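# Place the plate onto the scale platform using suction

## Task

Get the plate resting entirely on the scale's platform with no part sticking out past its edge. It counts only if the plate stays there without the robot supporting it, and the robot must release the plate and back away at the end.

## Robot and tools

Robot: one six-joint arm (waist, shoulder, elbow, forearm roll, wrist pitch, wrist roll) carrying a vacuum suction cup. The tracked point, called the cup point, is the middle of the cup's rim when the rim is free. The cup opens along the cup point's +z axis. About 7 cm back from the rim the tool widens, with its body and wrist camera extending up to roughly 8 cm sideways, so leave clearance. Joint limits: elbow -2.792 to 2.792 rad, all others -6.283 to 6.283 rad. The elbow cannot lock fully straight.

Frames: results report poses in the scene frame, with the origin on the table surface under the arm base, +z up, and +y to the left when facing along +x. The base itself may be slightly tilted. Reported cup point positions get less accurate far from the base. Motion commands, however, are offsets in the cup point's own axes, not the scene frame.

Row layout (shared by execute_actions and move): 7 numbers, each in [-1, 1]: dx, dy, dz, rx, ry, rz, suction. dx, dy, dz, rx, ry, rz form an offset from the cup point's measured pose at the start of the action (for the first action of a call, the pose in the latest result of this scene). Scale: 1.0 equals 0.6 m of translation or 180 degrees of rotation; rx, ry, rz are a single rotation vector. The seventh number is the vacuum level as a fraction of full vacuum (about 55 kPa below ambient); 0.05 or less means off. Suction persists until changed. A row may carry 6 extra numbers (13 total), each 0 to 1, scaling each joint's position gain in the joint order above; these persist too. Lower stiffness can soften contact; all-zero offsets can relieve a press.

execute_actions(actions): actions is a list of actions; each action is a table of up to 15 rows, one row per control step of 1/30 s. If fewer than 15 rows are given, the last row repeats for the remaining steps. Every row is measured from the same start pose of that action, not chained from the row before. An empty list just returns current state and images. Each step, the commanded pose is clipped to at most 70 mm and 16 degrees from the measured pose, so large offsets take several actions; after an action the arm continues at most to the last clipped pose, so send the remainder next.

move(target, speed, blocking): target is one row as above, an offset from the pose in the last result that showed one. It drives the cup point along a straight line toward that pose over 0.5 to 10 s (longer paths are cut at 10 s). speed is the path's top speed in m/s, 0.002 to 0.5, default 0.25; rotation is capped at twice that in rad/s. The arm can lag, wander or overshoot the speed, mostly near full reach, and it does not avoid obstacles. Suction and stiffness values are applied at the start. With blocking=false the call returns after 0.5 s while motion continues; other moves and execute_actions are rejected until a result shows it ended (use wait or stop). The result adds a move: line: done (settled near target), off_target, moving, held, or fault, plus limits=paced (pose clipped) or limits=held (some steps blocked; the arm may then surge faster), and the remaining distance to target.

wait(seconds): 0 to 10; lets time pass holding the last command; returns early if a running move finishes. stop(): brakes a running move; needs stopping distance; suction unaffected. zoom_image(camera, region): camera is cam_high, cam_low or cam_wrist (each 504x504); region is [x0, y0, x1, y1] in pixels from the top-left, no larger than 504 by 504. finished_scene(scene): pass the current scene's number; irreversible, reports success and loads the next task.

Results: a state line with end_effector_position (m), end_effector_quat_wxyz, and linear/angular velocities; a Hand target line showing where the controller is heading; suction_measured and part_present; images from the three cameras. Calls that ran actions also list positions at some steps, flagged HELD where a row was held back. A pose unreachable line means the clearance check (which treats the base mount as part of the arm) altered or blocked the command.

Suction: turn it on and press the 29 mm rim flat onto a smooth flat face of the plate, sealed all round; edges, holes or seams under the rim leak. A good seal reads up to 0.15 below the commanded level and may dip 0.04 as the pump cycles. part_present switches to 1 at 0.50 and back to 0 below 0.45. Under vacuum the cup compresses, so the held plate sits up to about 10 mm nearer the tool. To release, set the plate down so it rests on the platform, switch suction off, then lift at least 15 mm. If the cup seals to the table, turn suction off to free it.

Hazards: the arm is stiff by default, so commanding even slightly past contact with something firm, or hitting it fast, can trigger a fault. A torque fault (load limits: waist 319, shoulder 319, elbow 150, forearm roll 42.3, wrist pitch 42.3, wrist roll 42.3 N m) or an external force of 144 N halts the arm for 10 s and cancels the rest of the call. Holding loads heats motors; a MOTOR HOT line warns, and an OVER-TEMPERATURE FAULT brakes the arm to cool. Loose objects may get nudged occasionally. Never push or drop anything off the table; avoid dropping, slipping, slamming and hard shoves. The robot keeps acting while you compose replies, holding its last command.

Each tool is called after "Call:" by a JSON object that holds its "name" and its "arguments".

## Session

Call:
{"name": "execute_actions", "arguments": {"actions": []}}

Scene clock: 0.00 s.
end_effector_position=(+0.6521, -0.0148, +0.4775) suction_measured=0.01 part_present=0 end_effector_quat_wxyz=(-0.003, +0.008, +1.000, +0.007) end_effector_velocity=(+0.000, +0.002, -0.002) end_effector_angular_velocity=(+0.002, +0.003, +0.002)
Joint positions: [-0.052  0.166  1.62   0.001  1.355 -0.053]
Joint velocities: [ 0.002  0.002  0.     0.002  0.    -0.   ]
Hand target: +0.652, -0.015, +0.478; -0.003, +0.008, +1.000, +0.007
Joint stiffness scale: [1. 1. 1. 1. 1. 1.]

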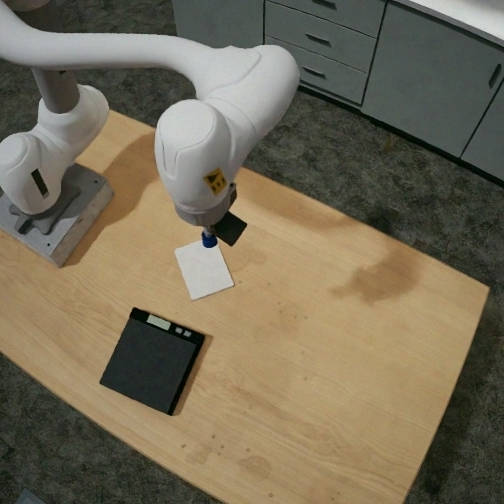

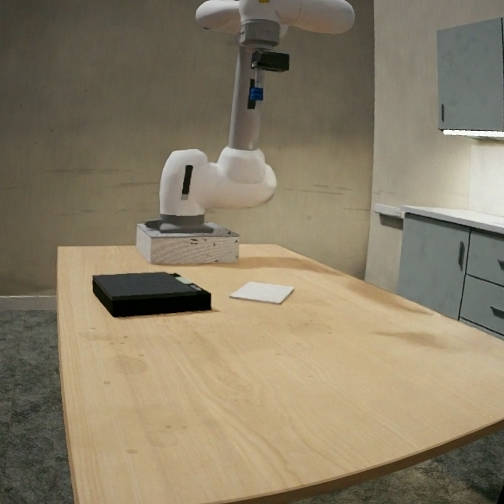

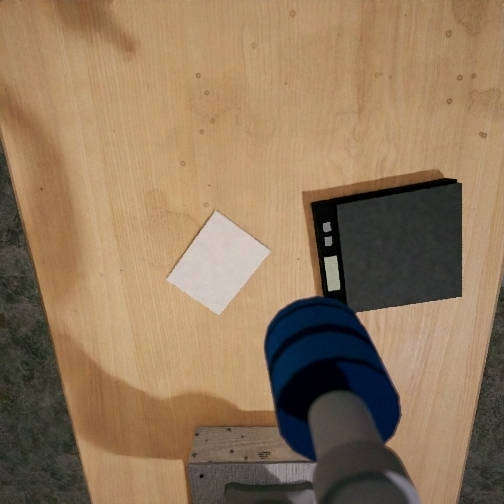

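Call:
{"name": "zoom_image", "arguments": {"camera": "cam_wrist", "region": [150,160,486,330]}}

Region (150, 160, 486, 330) of cam_wrist's 504x504 image, scaled by 1.500, with more detail than that image has; it fills the top 255 rows of this view, and the rest is white.

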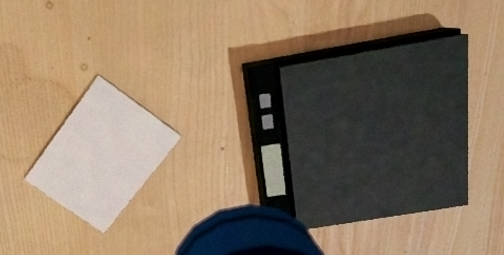

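Call:
{"name": "move", "arguments": {"target": [0.212,0.148,0.66,0,0,0,0], "speed": 0.3}}

Scene clock: 2.50 s.
end_effector_position=(+0.5262, +0.0789, +0.0863) suction_measured=0.01 part_present=0 end_effector_quat_wxyz=(-0.002, +0.007, +1.000, +0.007) end_effector_velocity=(+0.001, +0.002, -0.001) end_effector_angular_velocity=(+0.000, -0.005, +0.001)
Joint positions: [0.101 0.388 2.196 0.001 0.555 0.097]
Joint velocities: [ 0.004  0.001  0.001 -0.    -0.008  0.003]
Hand target: +0.525, +0.081, +0.083; -0.003, +0.009, +1.000, +0.007
Off the commanded pose: 0.004 m, 0 deg.
Joint stiffness scale: [1. 1. 1. 1. 1. 1.]
move: off_target

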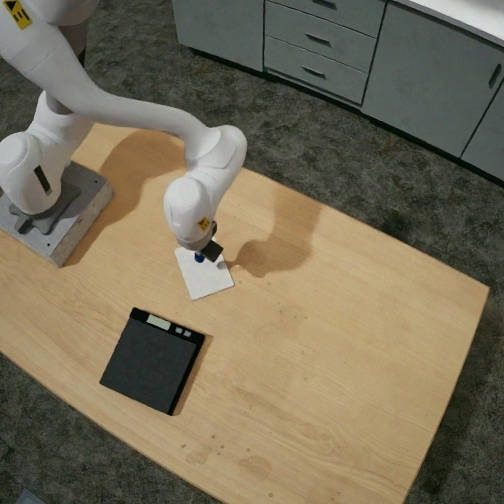

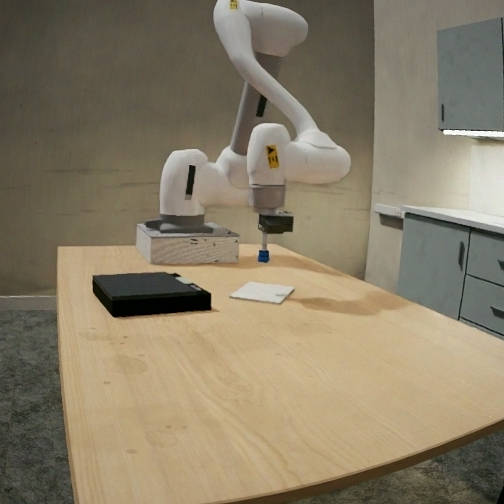

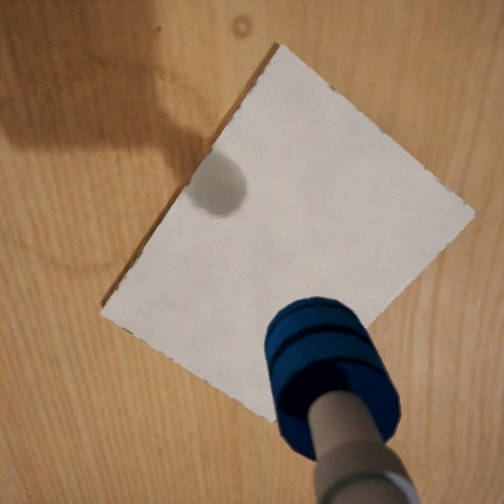

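Call:
{"name": "move", "arguments": {"target": [0.008,0.002,0.12,0,0,0,1], "speed": 0.08}}

Call:
{"name": "move", "arguments": {"target": [0,0,0.025,0,0,0,1], "speed": 0.015}}

Scene clock: 4.33 s.
end_effector_position=(+0.5232, +0.0795, +0.0172) suction_measured=0.01 part_present=0 end_effector_quat_wxyz=(-0.002, +0.008, +1.000, +0.007) end_effector_velocity=(+0.001, +0.000, -0.001) end_effector_angular_velocity=(+0.000, -0.003, -0.000)
Joint positions: [0.101 0.508 2.217 0.001 0.412 0.097]
Joint velocities: [-0.     0.001 -0.     0.    -0.004 -0.   ]
Hand target: +0.521, +0.081, +0.014; -0.002, +0.007, +1.000, +0.007
Off the commanded pose: 0.004 m, 0 deg.
Joint stiffness scale: [1. 1. 1. 1. 1. 1.]
move: off_target

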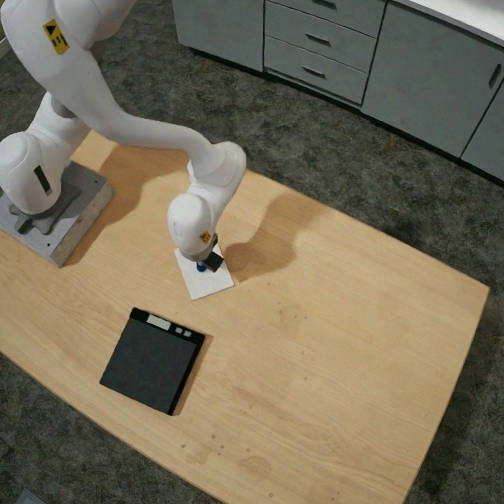

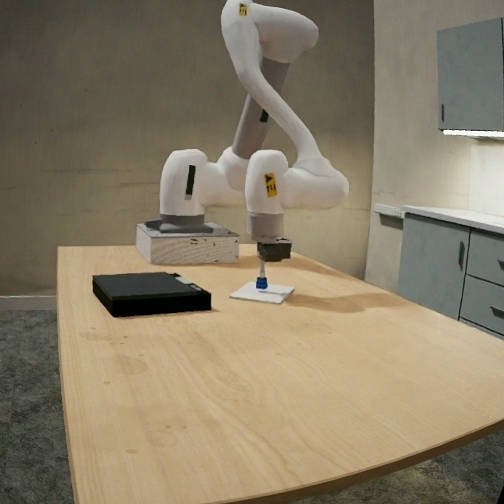

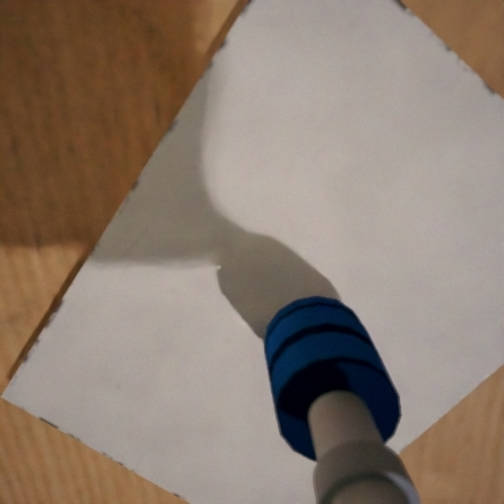

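Scene clock: 5.57 s.
end_effector_position=(+0.5235, +0.0797, +0.0047) suction_measured=0.62 part_present=1 end_effector_quat_wxyz=(-0.002, +0.008, +1.000, +0.007) end_effector_velocity=(-0.000, +0.001, -0.002) end_effector_angular_velocity=(-0.000, +0.000, +0.002)
Joint positions: [0.101 0.532 2.217 0.001 0.389 0.097]
Joint velocities: [ 0.002  0.003  0.001 -0.001 -0.003  0.   ]
Hand target: +0.523, +0.080, +0.002; -0.002, +0.008, +1.000, +0.007
Off the commanded pose: 0.002 m, 0 deg.
Joint stiffness scale: [1. 1. 1. 1. 1. 1.]
move: done

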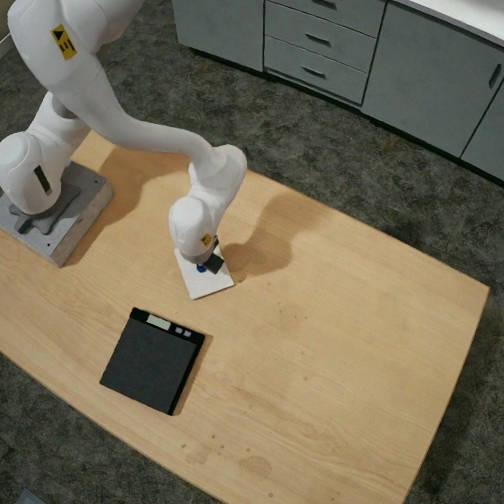

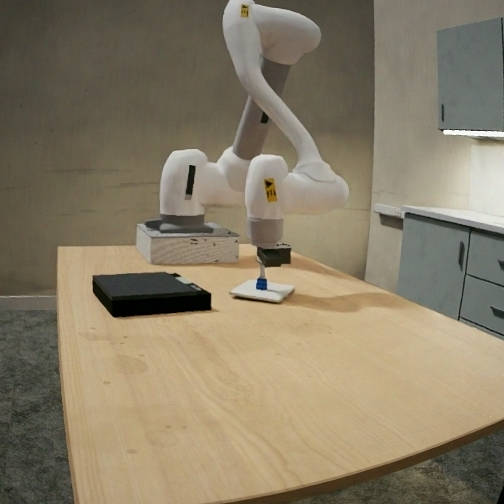

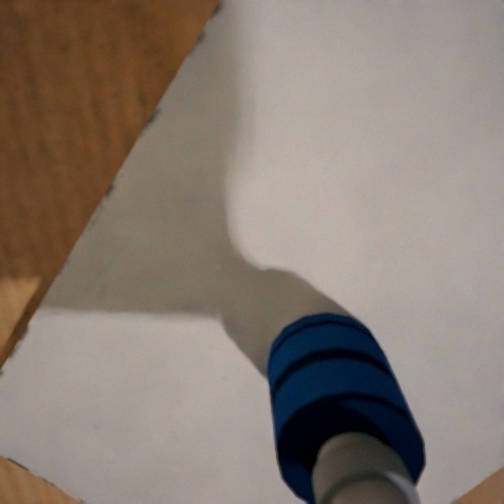

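Call:
{"name": "move", "arguments": {"target": [0,0,-0.16,0,0,0.07,1], "speed": 0.13}}

Scene clock: 6.97 s.
end_effector_position=(+0.5225, +0.0785, +0.0975) suction_measured=0.98 part_present=1 end_effector_quat_wxyz=(-0.003, +0.114, +0.993, +0.006) end_effector_velocity=(-0.001, +0.000, +0.001) end_effector_angular_velocity=(+0.001, +0.002, -0.008)
Joint positions: [0.101 0.366 2.199 0.001 0.576 0.311]
Joint velocities: [ 0.001 -0.002  0.     0.002  0.004  0.007]
Hand target: +0.524, +0.079, +0.101; -0.003, +0.117, +0.993, +0.006
Off the commanded pose: 0.003 m, 0 deg.
Joint stiffness scale: [1. 1. 1. 1. 1. 1.]
move: done

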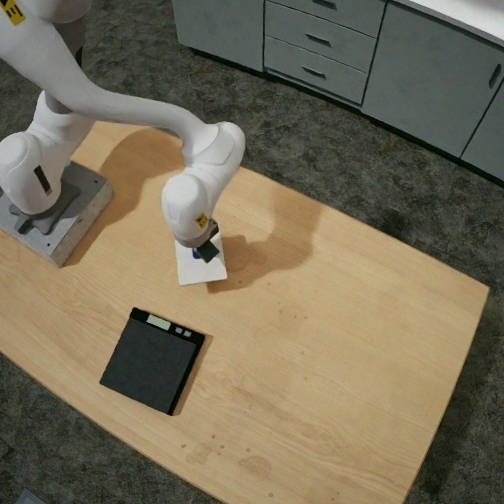

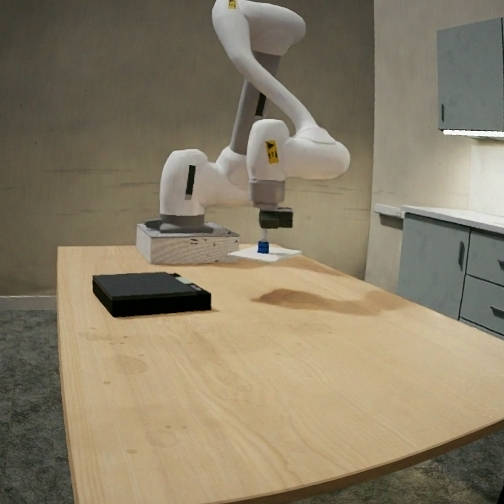

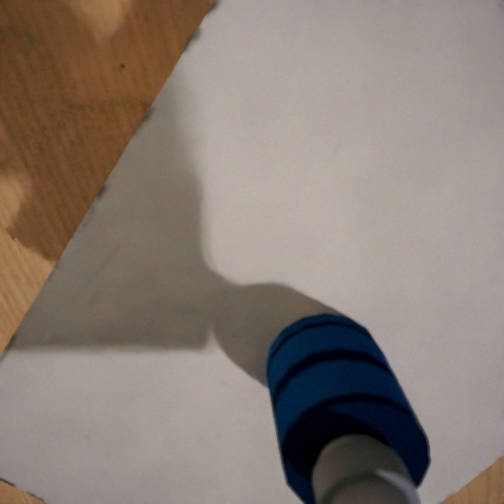

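Call:
{"name": "move", "arguments": {"target": [-0.1486,-0.5104,0.015,0,0,0.175,1], "speed": 0.2}}

Call:
{"name": "zoom_image", "arguments": {"camera": "cam_high", "region": [70,270,250,430]}}

Call:
{"name": "zoom_image", "arguments": {"camera": "cam_low", "region": [80,230,230,330]}}

Scene clock: 9.37 s.
end_effector_position=(+0.5411, -0.2381, +0.0860) suction_measured=0.99 part_present=1 end_effector_quat_wxyz=(-0.001, +0.375, +0.927, +0.005) end_effector_velocity=(-0.000, -0.002, +0.001) end_effector_angular_velocity=(-0.001, -0.001, -0.004)
Joint positions: [-0.456  0.444  2.084  0.001  0.606  0.294]
Joint velocities: [-0.004 -0.    -0.001 -0.001  0.     0.001]
Hand target: +0.540, -0.240, +0.085; -0.005, +0.379, +0.925, +0.005
Off the commanded pose: 0.003 m, 1 deg.
Joint stiffness scale: [1. 1. 1. 1. 1. 1.]
move: done

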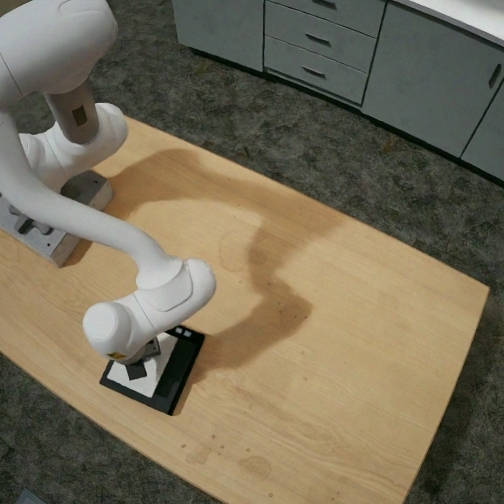

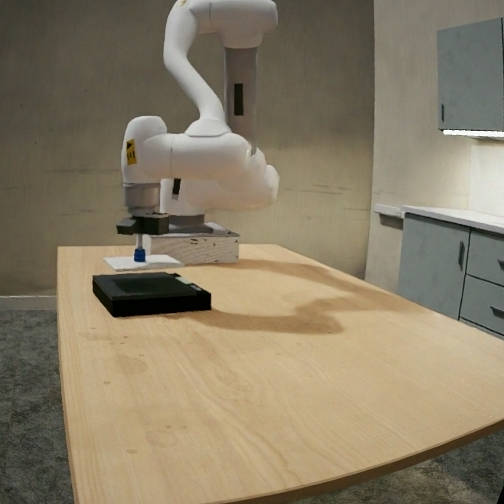

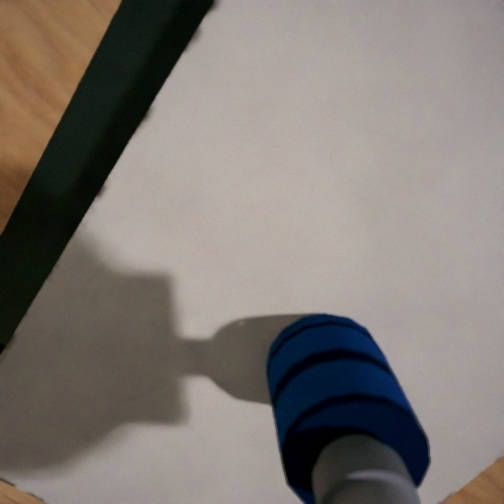

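Region (70, 270, 250, 430) of cam_high's 504x504 image, scaled by 2.800, with more detail than that image has.

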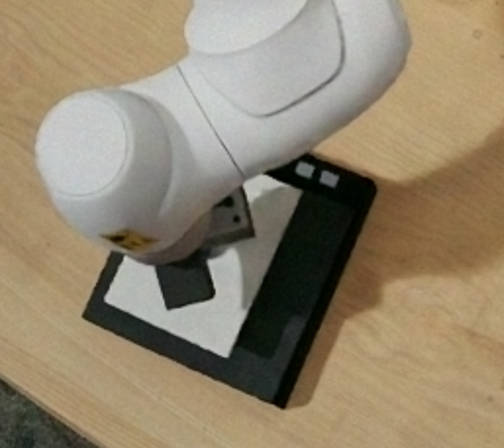

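Region (80, 230, 230, 330) of cam_low's 504x504 image, scaled by 3.360, with more detail than that image has.

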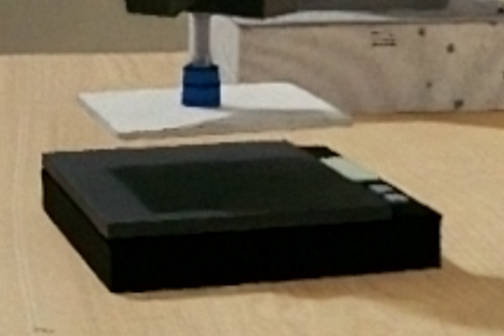

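Call:
{"name": "move", "arguments": {"target": [0,0,0.058,0,0,0,1], "speed": 0.04}}

Call:
{"name": "zoom_image", "arguments": {"camera": "cam_high", "region": [70,270,250,430]}}

Call:
{"name": "zoom_image", "arguments": {"camera": "cam_low", "region": [80,230,230,330]}}

Scene clock: 10.97 s.
end_effector_position=(+0.5425, -0.2386, +0.0546) suction_measured=0.96 part_present=1 end_effector_quat_wxyz=(-0.001, +0.375, +0.927, +0.004) end_effector_velocity=(+0.001, +0.000, -0.001) end_effector_angular_velocity=(-0.001, -0.002, +0.002)
Joint positions: [-0.456  0.494  2.09   0.001  0.548  0.294]
Joint velocities: [ 0.001  0.002  0.    -0.    -0.004 -0.   ]
Hand target: +0.541, -0.238, +0.051; -0.001, +0.375, +0.927, +0.004
Off the commanded pose: 0.004 m, 0 deg.
Joint stiffness scale: [1. 1. 1. 1. 1. 1.]
move: off_target

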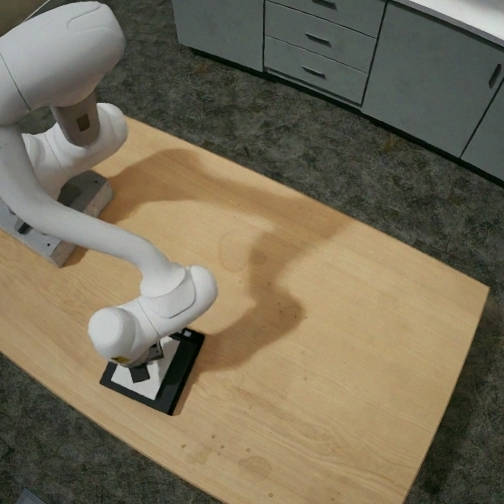

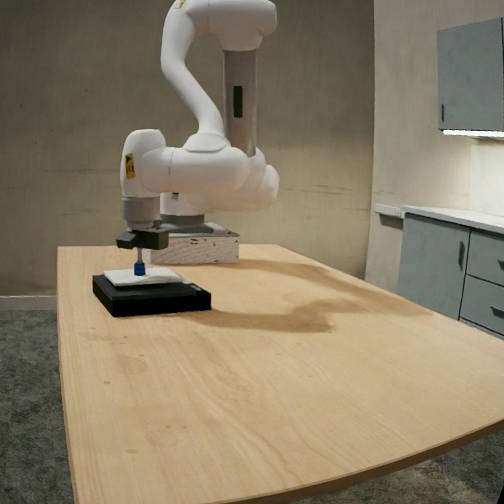

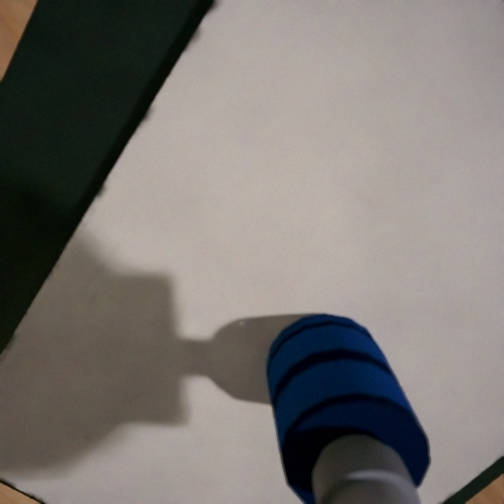

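Region (70, 270, 250, 430) of cam_high's 504x504 image, scaled by 2.800, with more detail than that image has.

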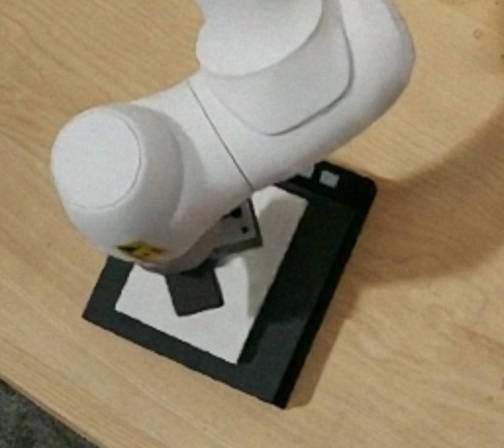

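Region (80, 230, 230, 330) of cam_low's 504x504 image, scaled by 3.360, with more detail than that image has.

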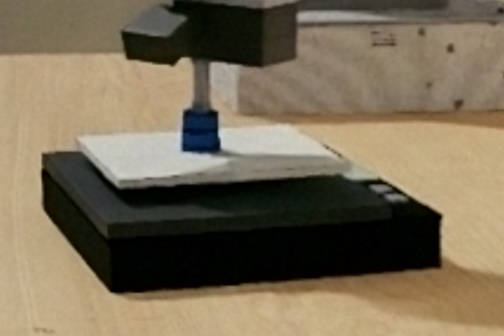

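Call:
{"name": "move", "arguments": {"target": [0,-0.003,0.024,0,0,0,1], "speed": 0.012}}

Call:
{"name": "zoom_image", "arguments": {"camera": "cam_low", "region": [80,230,230,330]}}

Scene clock: 12.67 s.
end_effector_position=(+0.5435, -0.2390, +0.0436) suction_measured=0.96 part_present=1 end_effector_quat_wxyz=(+0.000, +0.375, +0.927, +0.004) end_effector_velocity=(+0.000, +0.001, -0.001) end_effector_angular_velocity=(-0.000, -0.001, +0.001)
Joint positions: [-0.456  0.512  2.091  0.001  0.528  0.294]
Joint velocities: [ 0.001  0.002  0.     0.    -0.003 -0.   ]
Hand target: +0.541, -0.240, +0.040; -0.001, +0.375, +0.927, +0.004
Off the commanded pose: 0.004 m, 0 deg.
Joint stiffness scale: [1. 1. 1. 1. 1. 1.]
move: off_target

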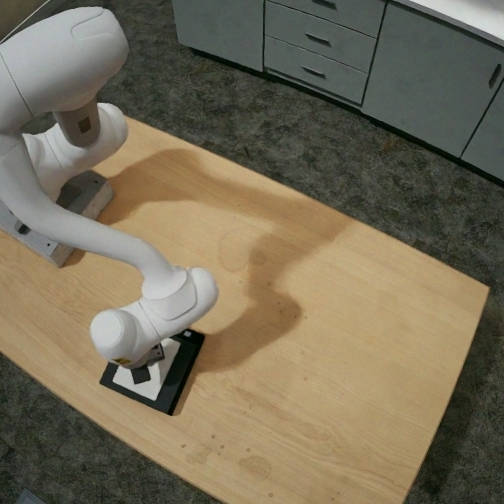

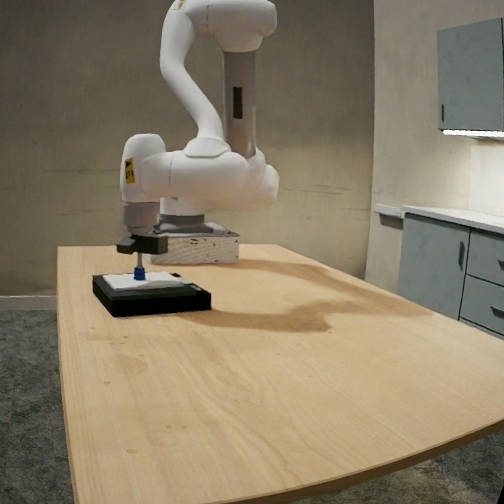

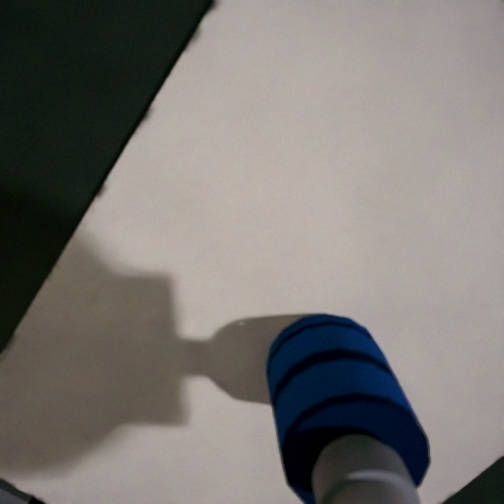

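Region (80, 230, 230, 330) of cam_low's 504x504 image, scaled by 3.360, with more detail than that image has.

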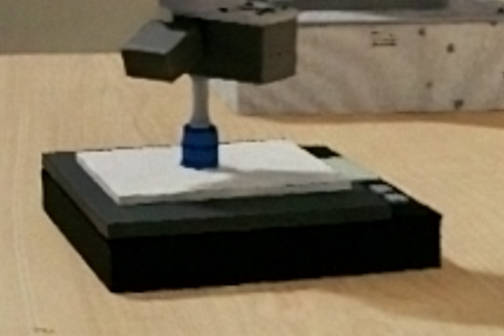

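Call:
{"name": "move", "arguments": {"target": [0,0,0.011,0,0,0,1], "speed": 0.008}}

Call:
{"name": "zoom_image", "arguments": {"camera": "cam_low", "region": [80,230,230,330]}}

Scene clock: 13.77 s.
end_effector_position=(+0.5436, -0.2391, +0.0423) suction_measured=0.98 part_present=1 end_effector_quat_wxyz=(+0.000, +0.375, +0.927, +0.004) end_effector_velocity=(+0.001, +0.000, +0.001) end_effector_angular_velocity=(-0.001, -0.003, +0.001)
Joint positions: [-0.456  0.514  2.091  0.001  0.525  0.294]
Joint velocities: [ 0.001 -0.002 -0.001 -0.    -0.001  0.   ]
Hand target: +0.543, -0.239, +0.037; +0.000, +0.375, +0.927, +0.004
Off the commanded pose: 0.005 m, 0 deg.
Joint stiffness scale: [1. 1. 1. 1. 1. 1.]
move: off_target

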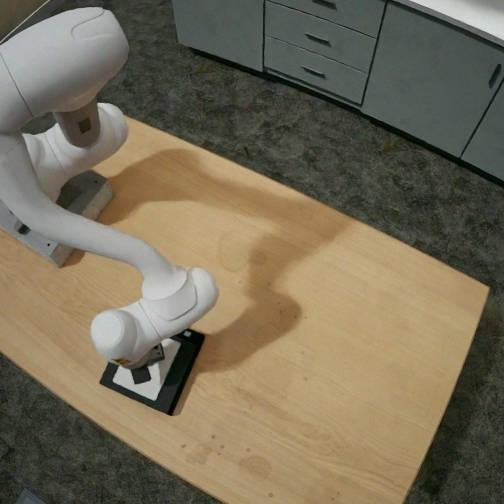

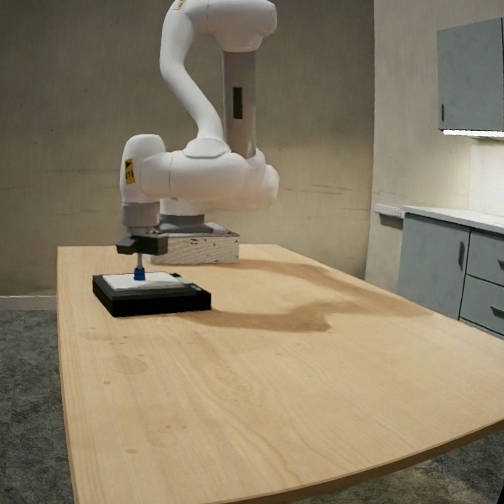

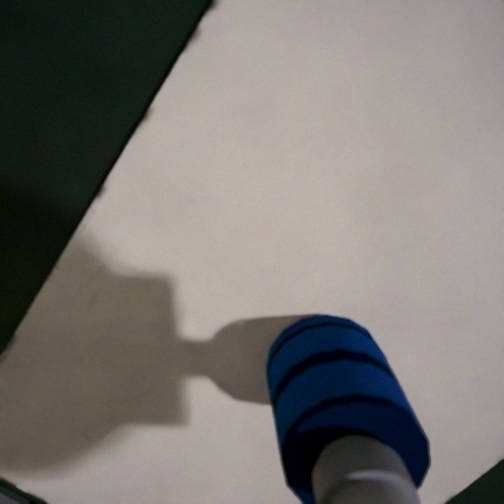

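Region (80, 230, 230, 330) of cam_low's 504x504 image, scaled by 3.360, with more detail than that image has.

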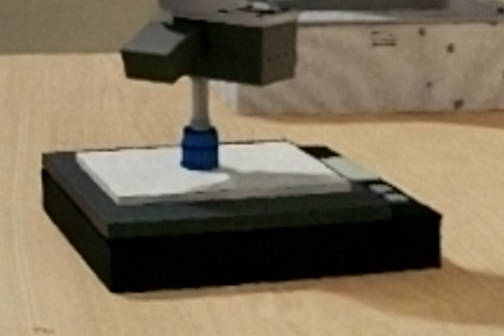

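The descent has stalled, so the plate is in contact. Releasing now.

Call:
{"name": "execute_actions", "arguments": {"actions": [[[0,0,0,0,0,0,0]]]}}

Call:
{"name": "move", "arguments": {"target": [0,0,-0.33,0,0,0,0], "speed": 0.15}}

Scene clock: 14.33 s.
end_effector_position=(+0.5437, -0.2391, +0.0426) suction_measured=0.01 part_present=0 end_effector_quat_wxyz=(+0.001, +0.375, +0.927, +0.004) end_effector_velocity=(-0.001, -0.001, -0.000) end_effector_angular_velocity=(-0.000, +0.001, +0.000)
Joint positions: [-0.456  0.514  2.091  0.001  0.525  0.294]
Joint velocities: [-0.001  0.001 -0.    -0.002  0.    -0.   ]
Hand target: +0.544, -0.239, +0.042; +0.000, +0.375, +0.927, +0.004
Off the commanded pose: 0.000 m, 0 deg.
Joint stiffness scale: [1. 1. 1. 1. 1. 1.]
Step readings (end_effector_position):
0: (+0.5437, -0.2391, +0.0423)
1: (+0.5437, -0.2391, +0.0423)
2: (+0.5437, -0.2391, +0.0426)
4: (+0.5437, -0.2391, +0.0426)
8: (+0.5437, -0.2391, +0.0426)
15: end_effector_position above

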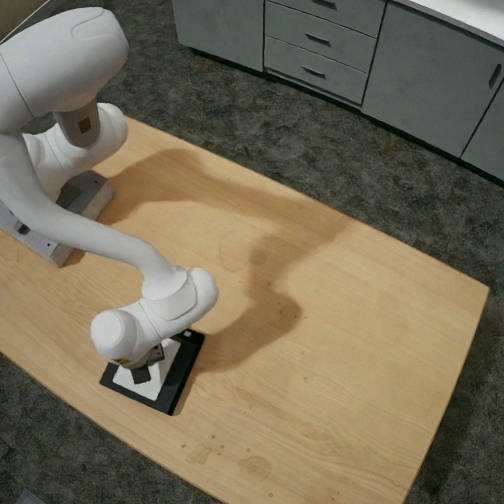

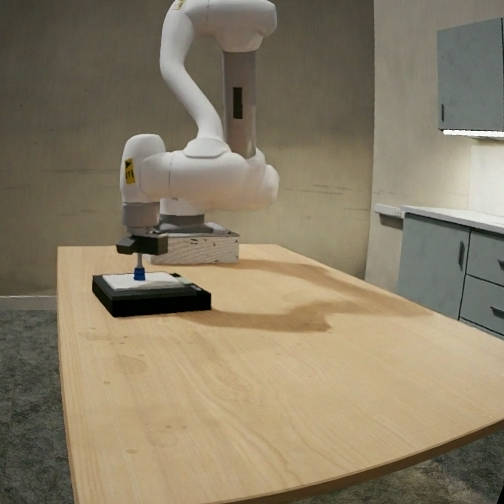

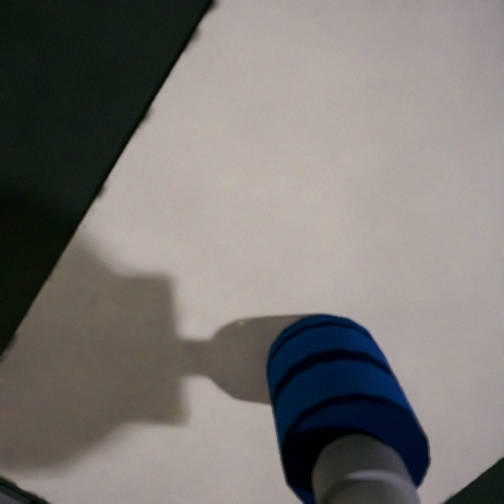

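Scene clock: 16.10 s.
end_effector_position=(+0.5425, -0.2401, +0.2368) suction_measured=0.01 part_present=0 end_effector_quat_wxyz=(+0.000, +0.375, +0.927, +0.005) end_effector_velocity=(+0.000, +0.002, +0.001) end_effector_angular_velocity=(+0.002, +0.003, +0.002)
Joint positions: [-0.456  0.245  1.997  0.001  0.889  0.294]
Joint velocities: [ 0.003 -0.001 -0.001  0.001  0.005 -0.   ]
Hand target: +0.543, -0.240, +0.241; +0.001, +0.375, +0.927, +0.004
Off the commanded pose: 0.004 m, 0 deg.
Joint stiffness scale: [1. 1. 1. 1. 1. 1.]
move: off_target

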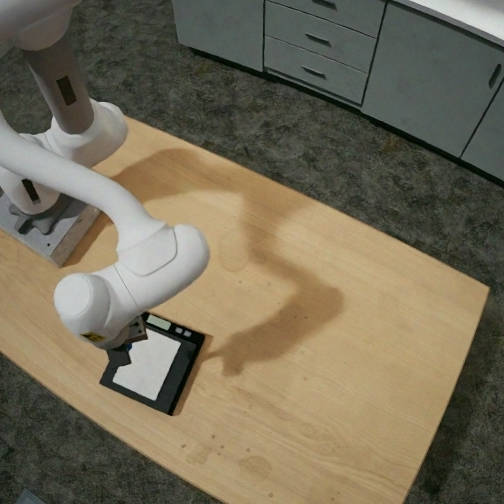

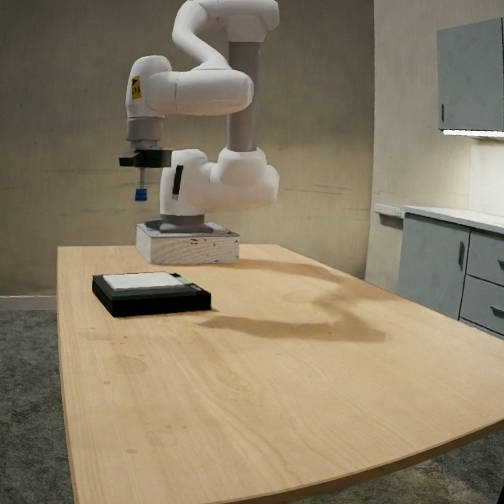

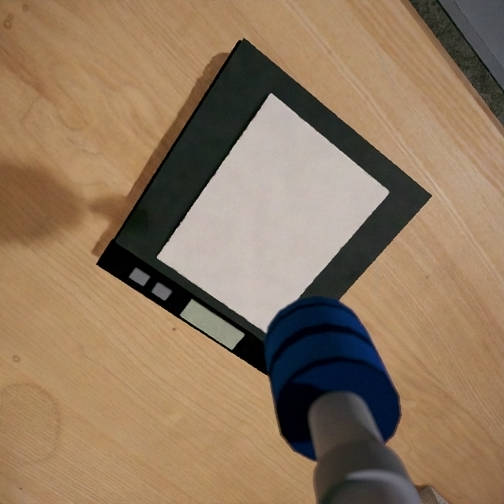

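Call:
{"name": "zoom_image", "arguments": {"camera": "cam_wrist", "region": [90,200,300,380]}}

Region (90, 200, 300, 380) of cam_wrist's 504x504 image, scaled by 2.400, with more detail than that image has; it fills the top 432 rows of this view, and the rest is white.

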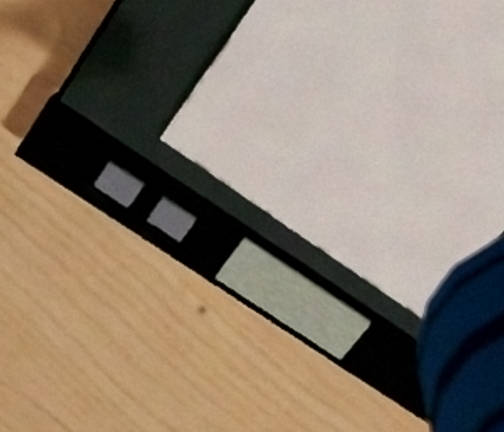

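The plate sits fully on the platform with a clear margin on every visible side.

Call:
{"name": "finished_scene", "arguments": {"scene": 2}}

The scene is finished: the task was done.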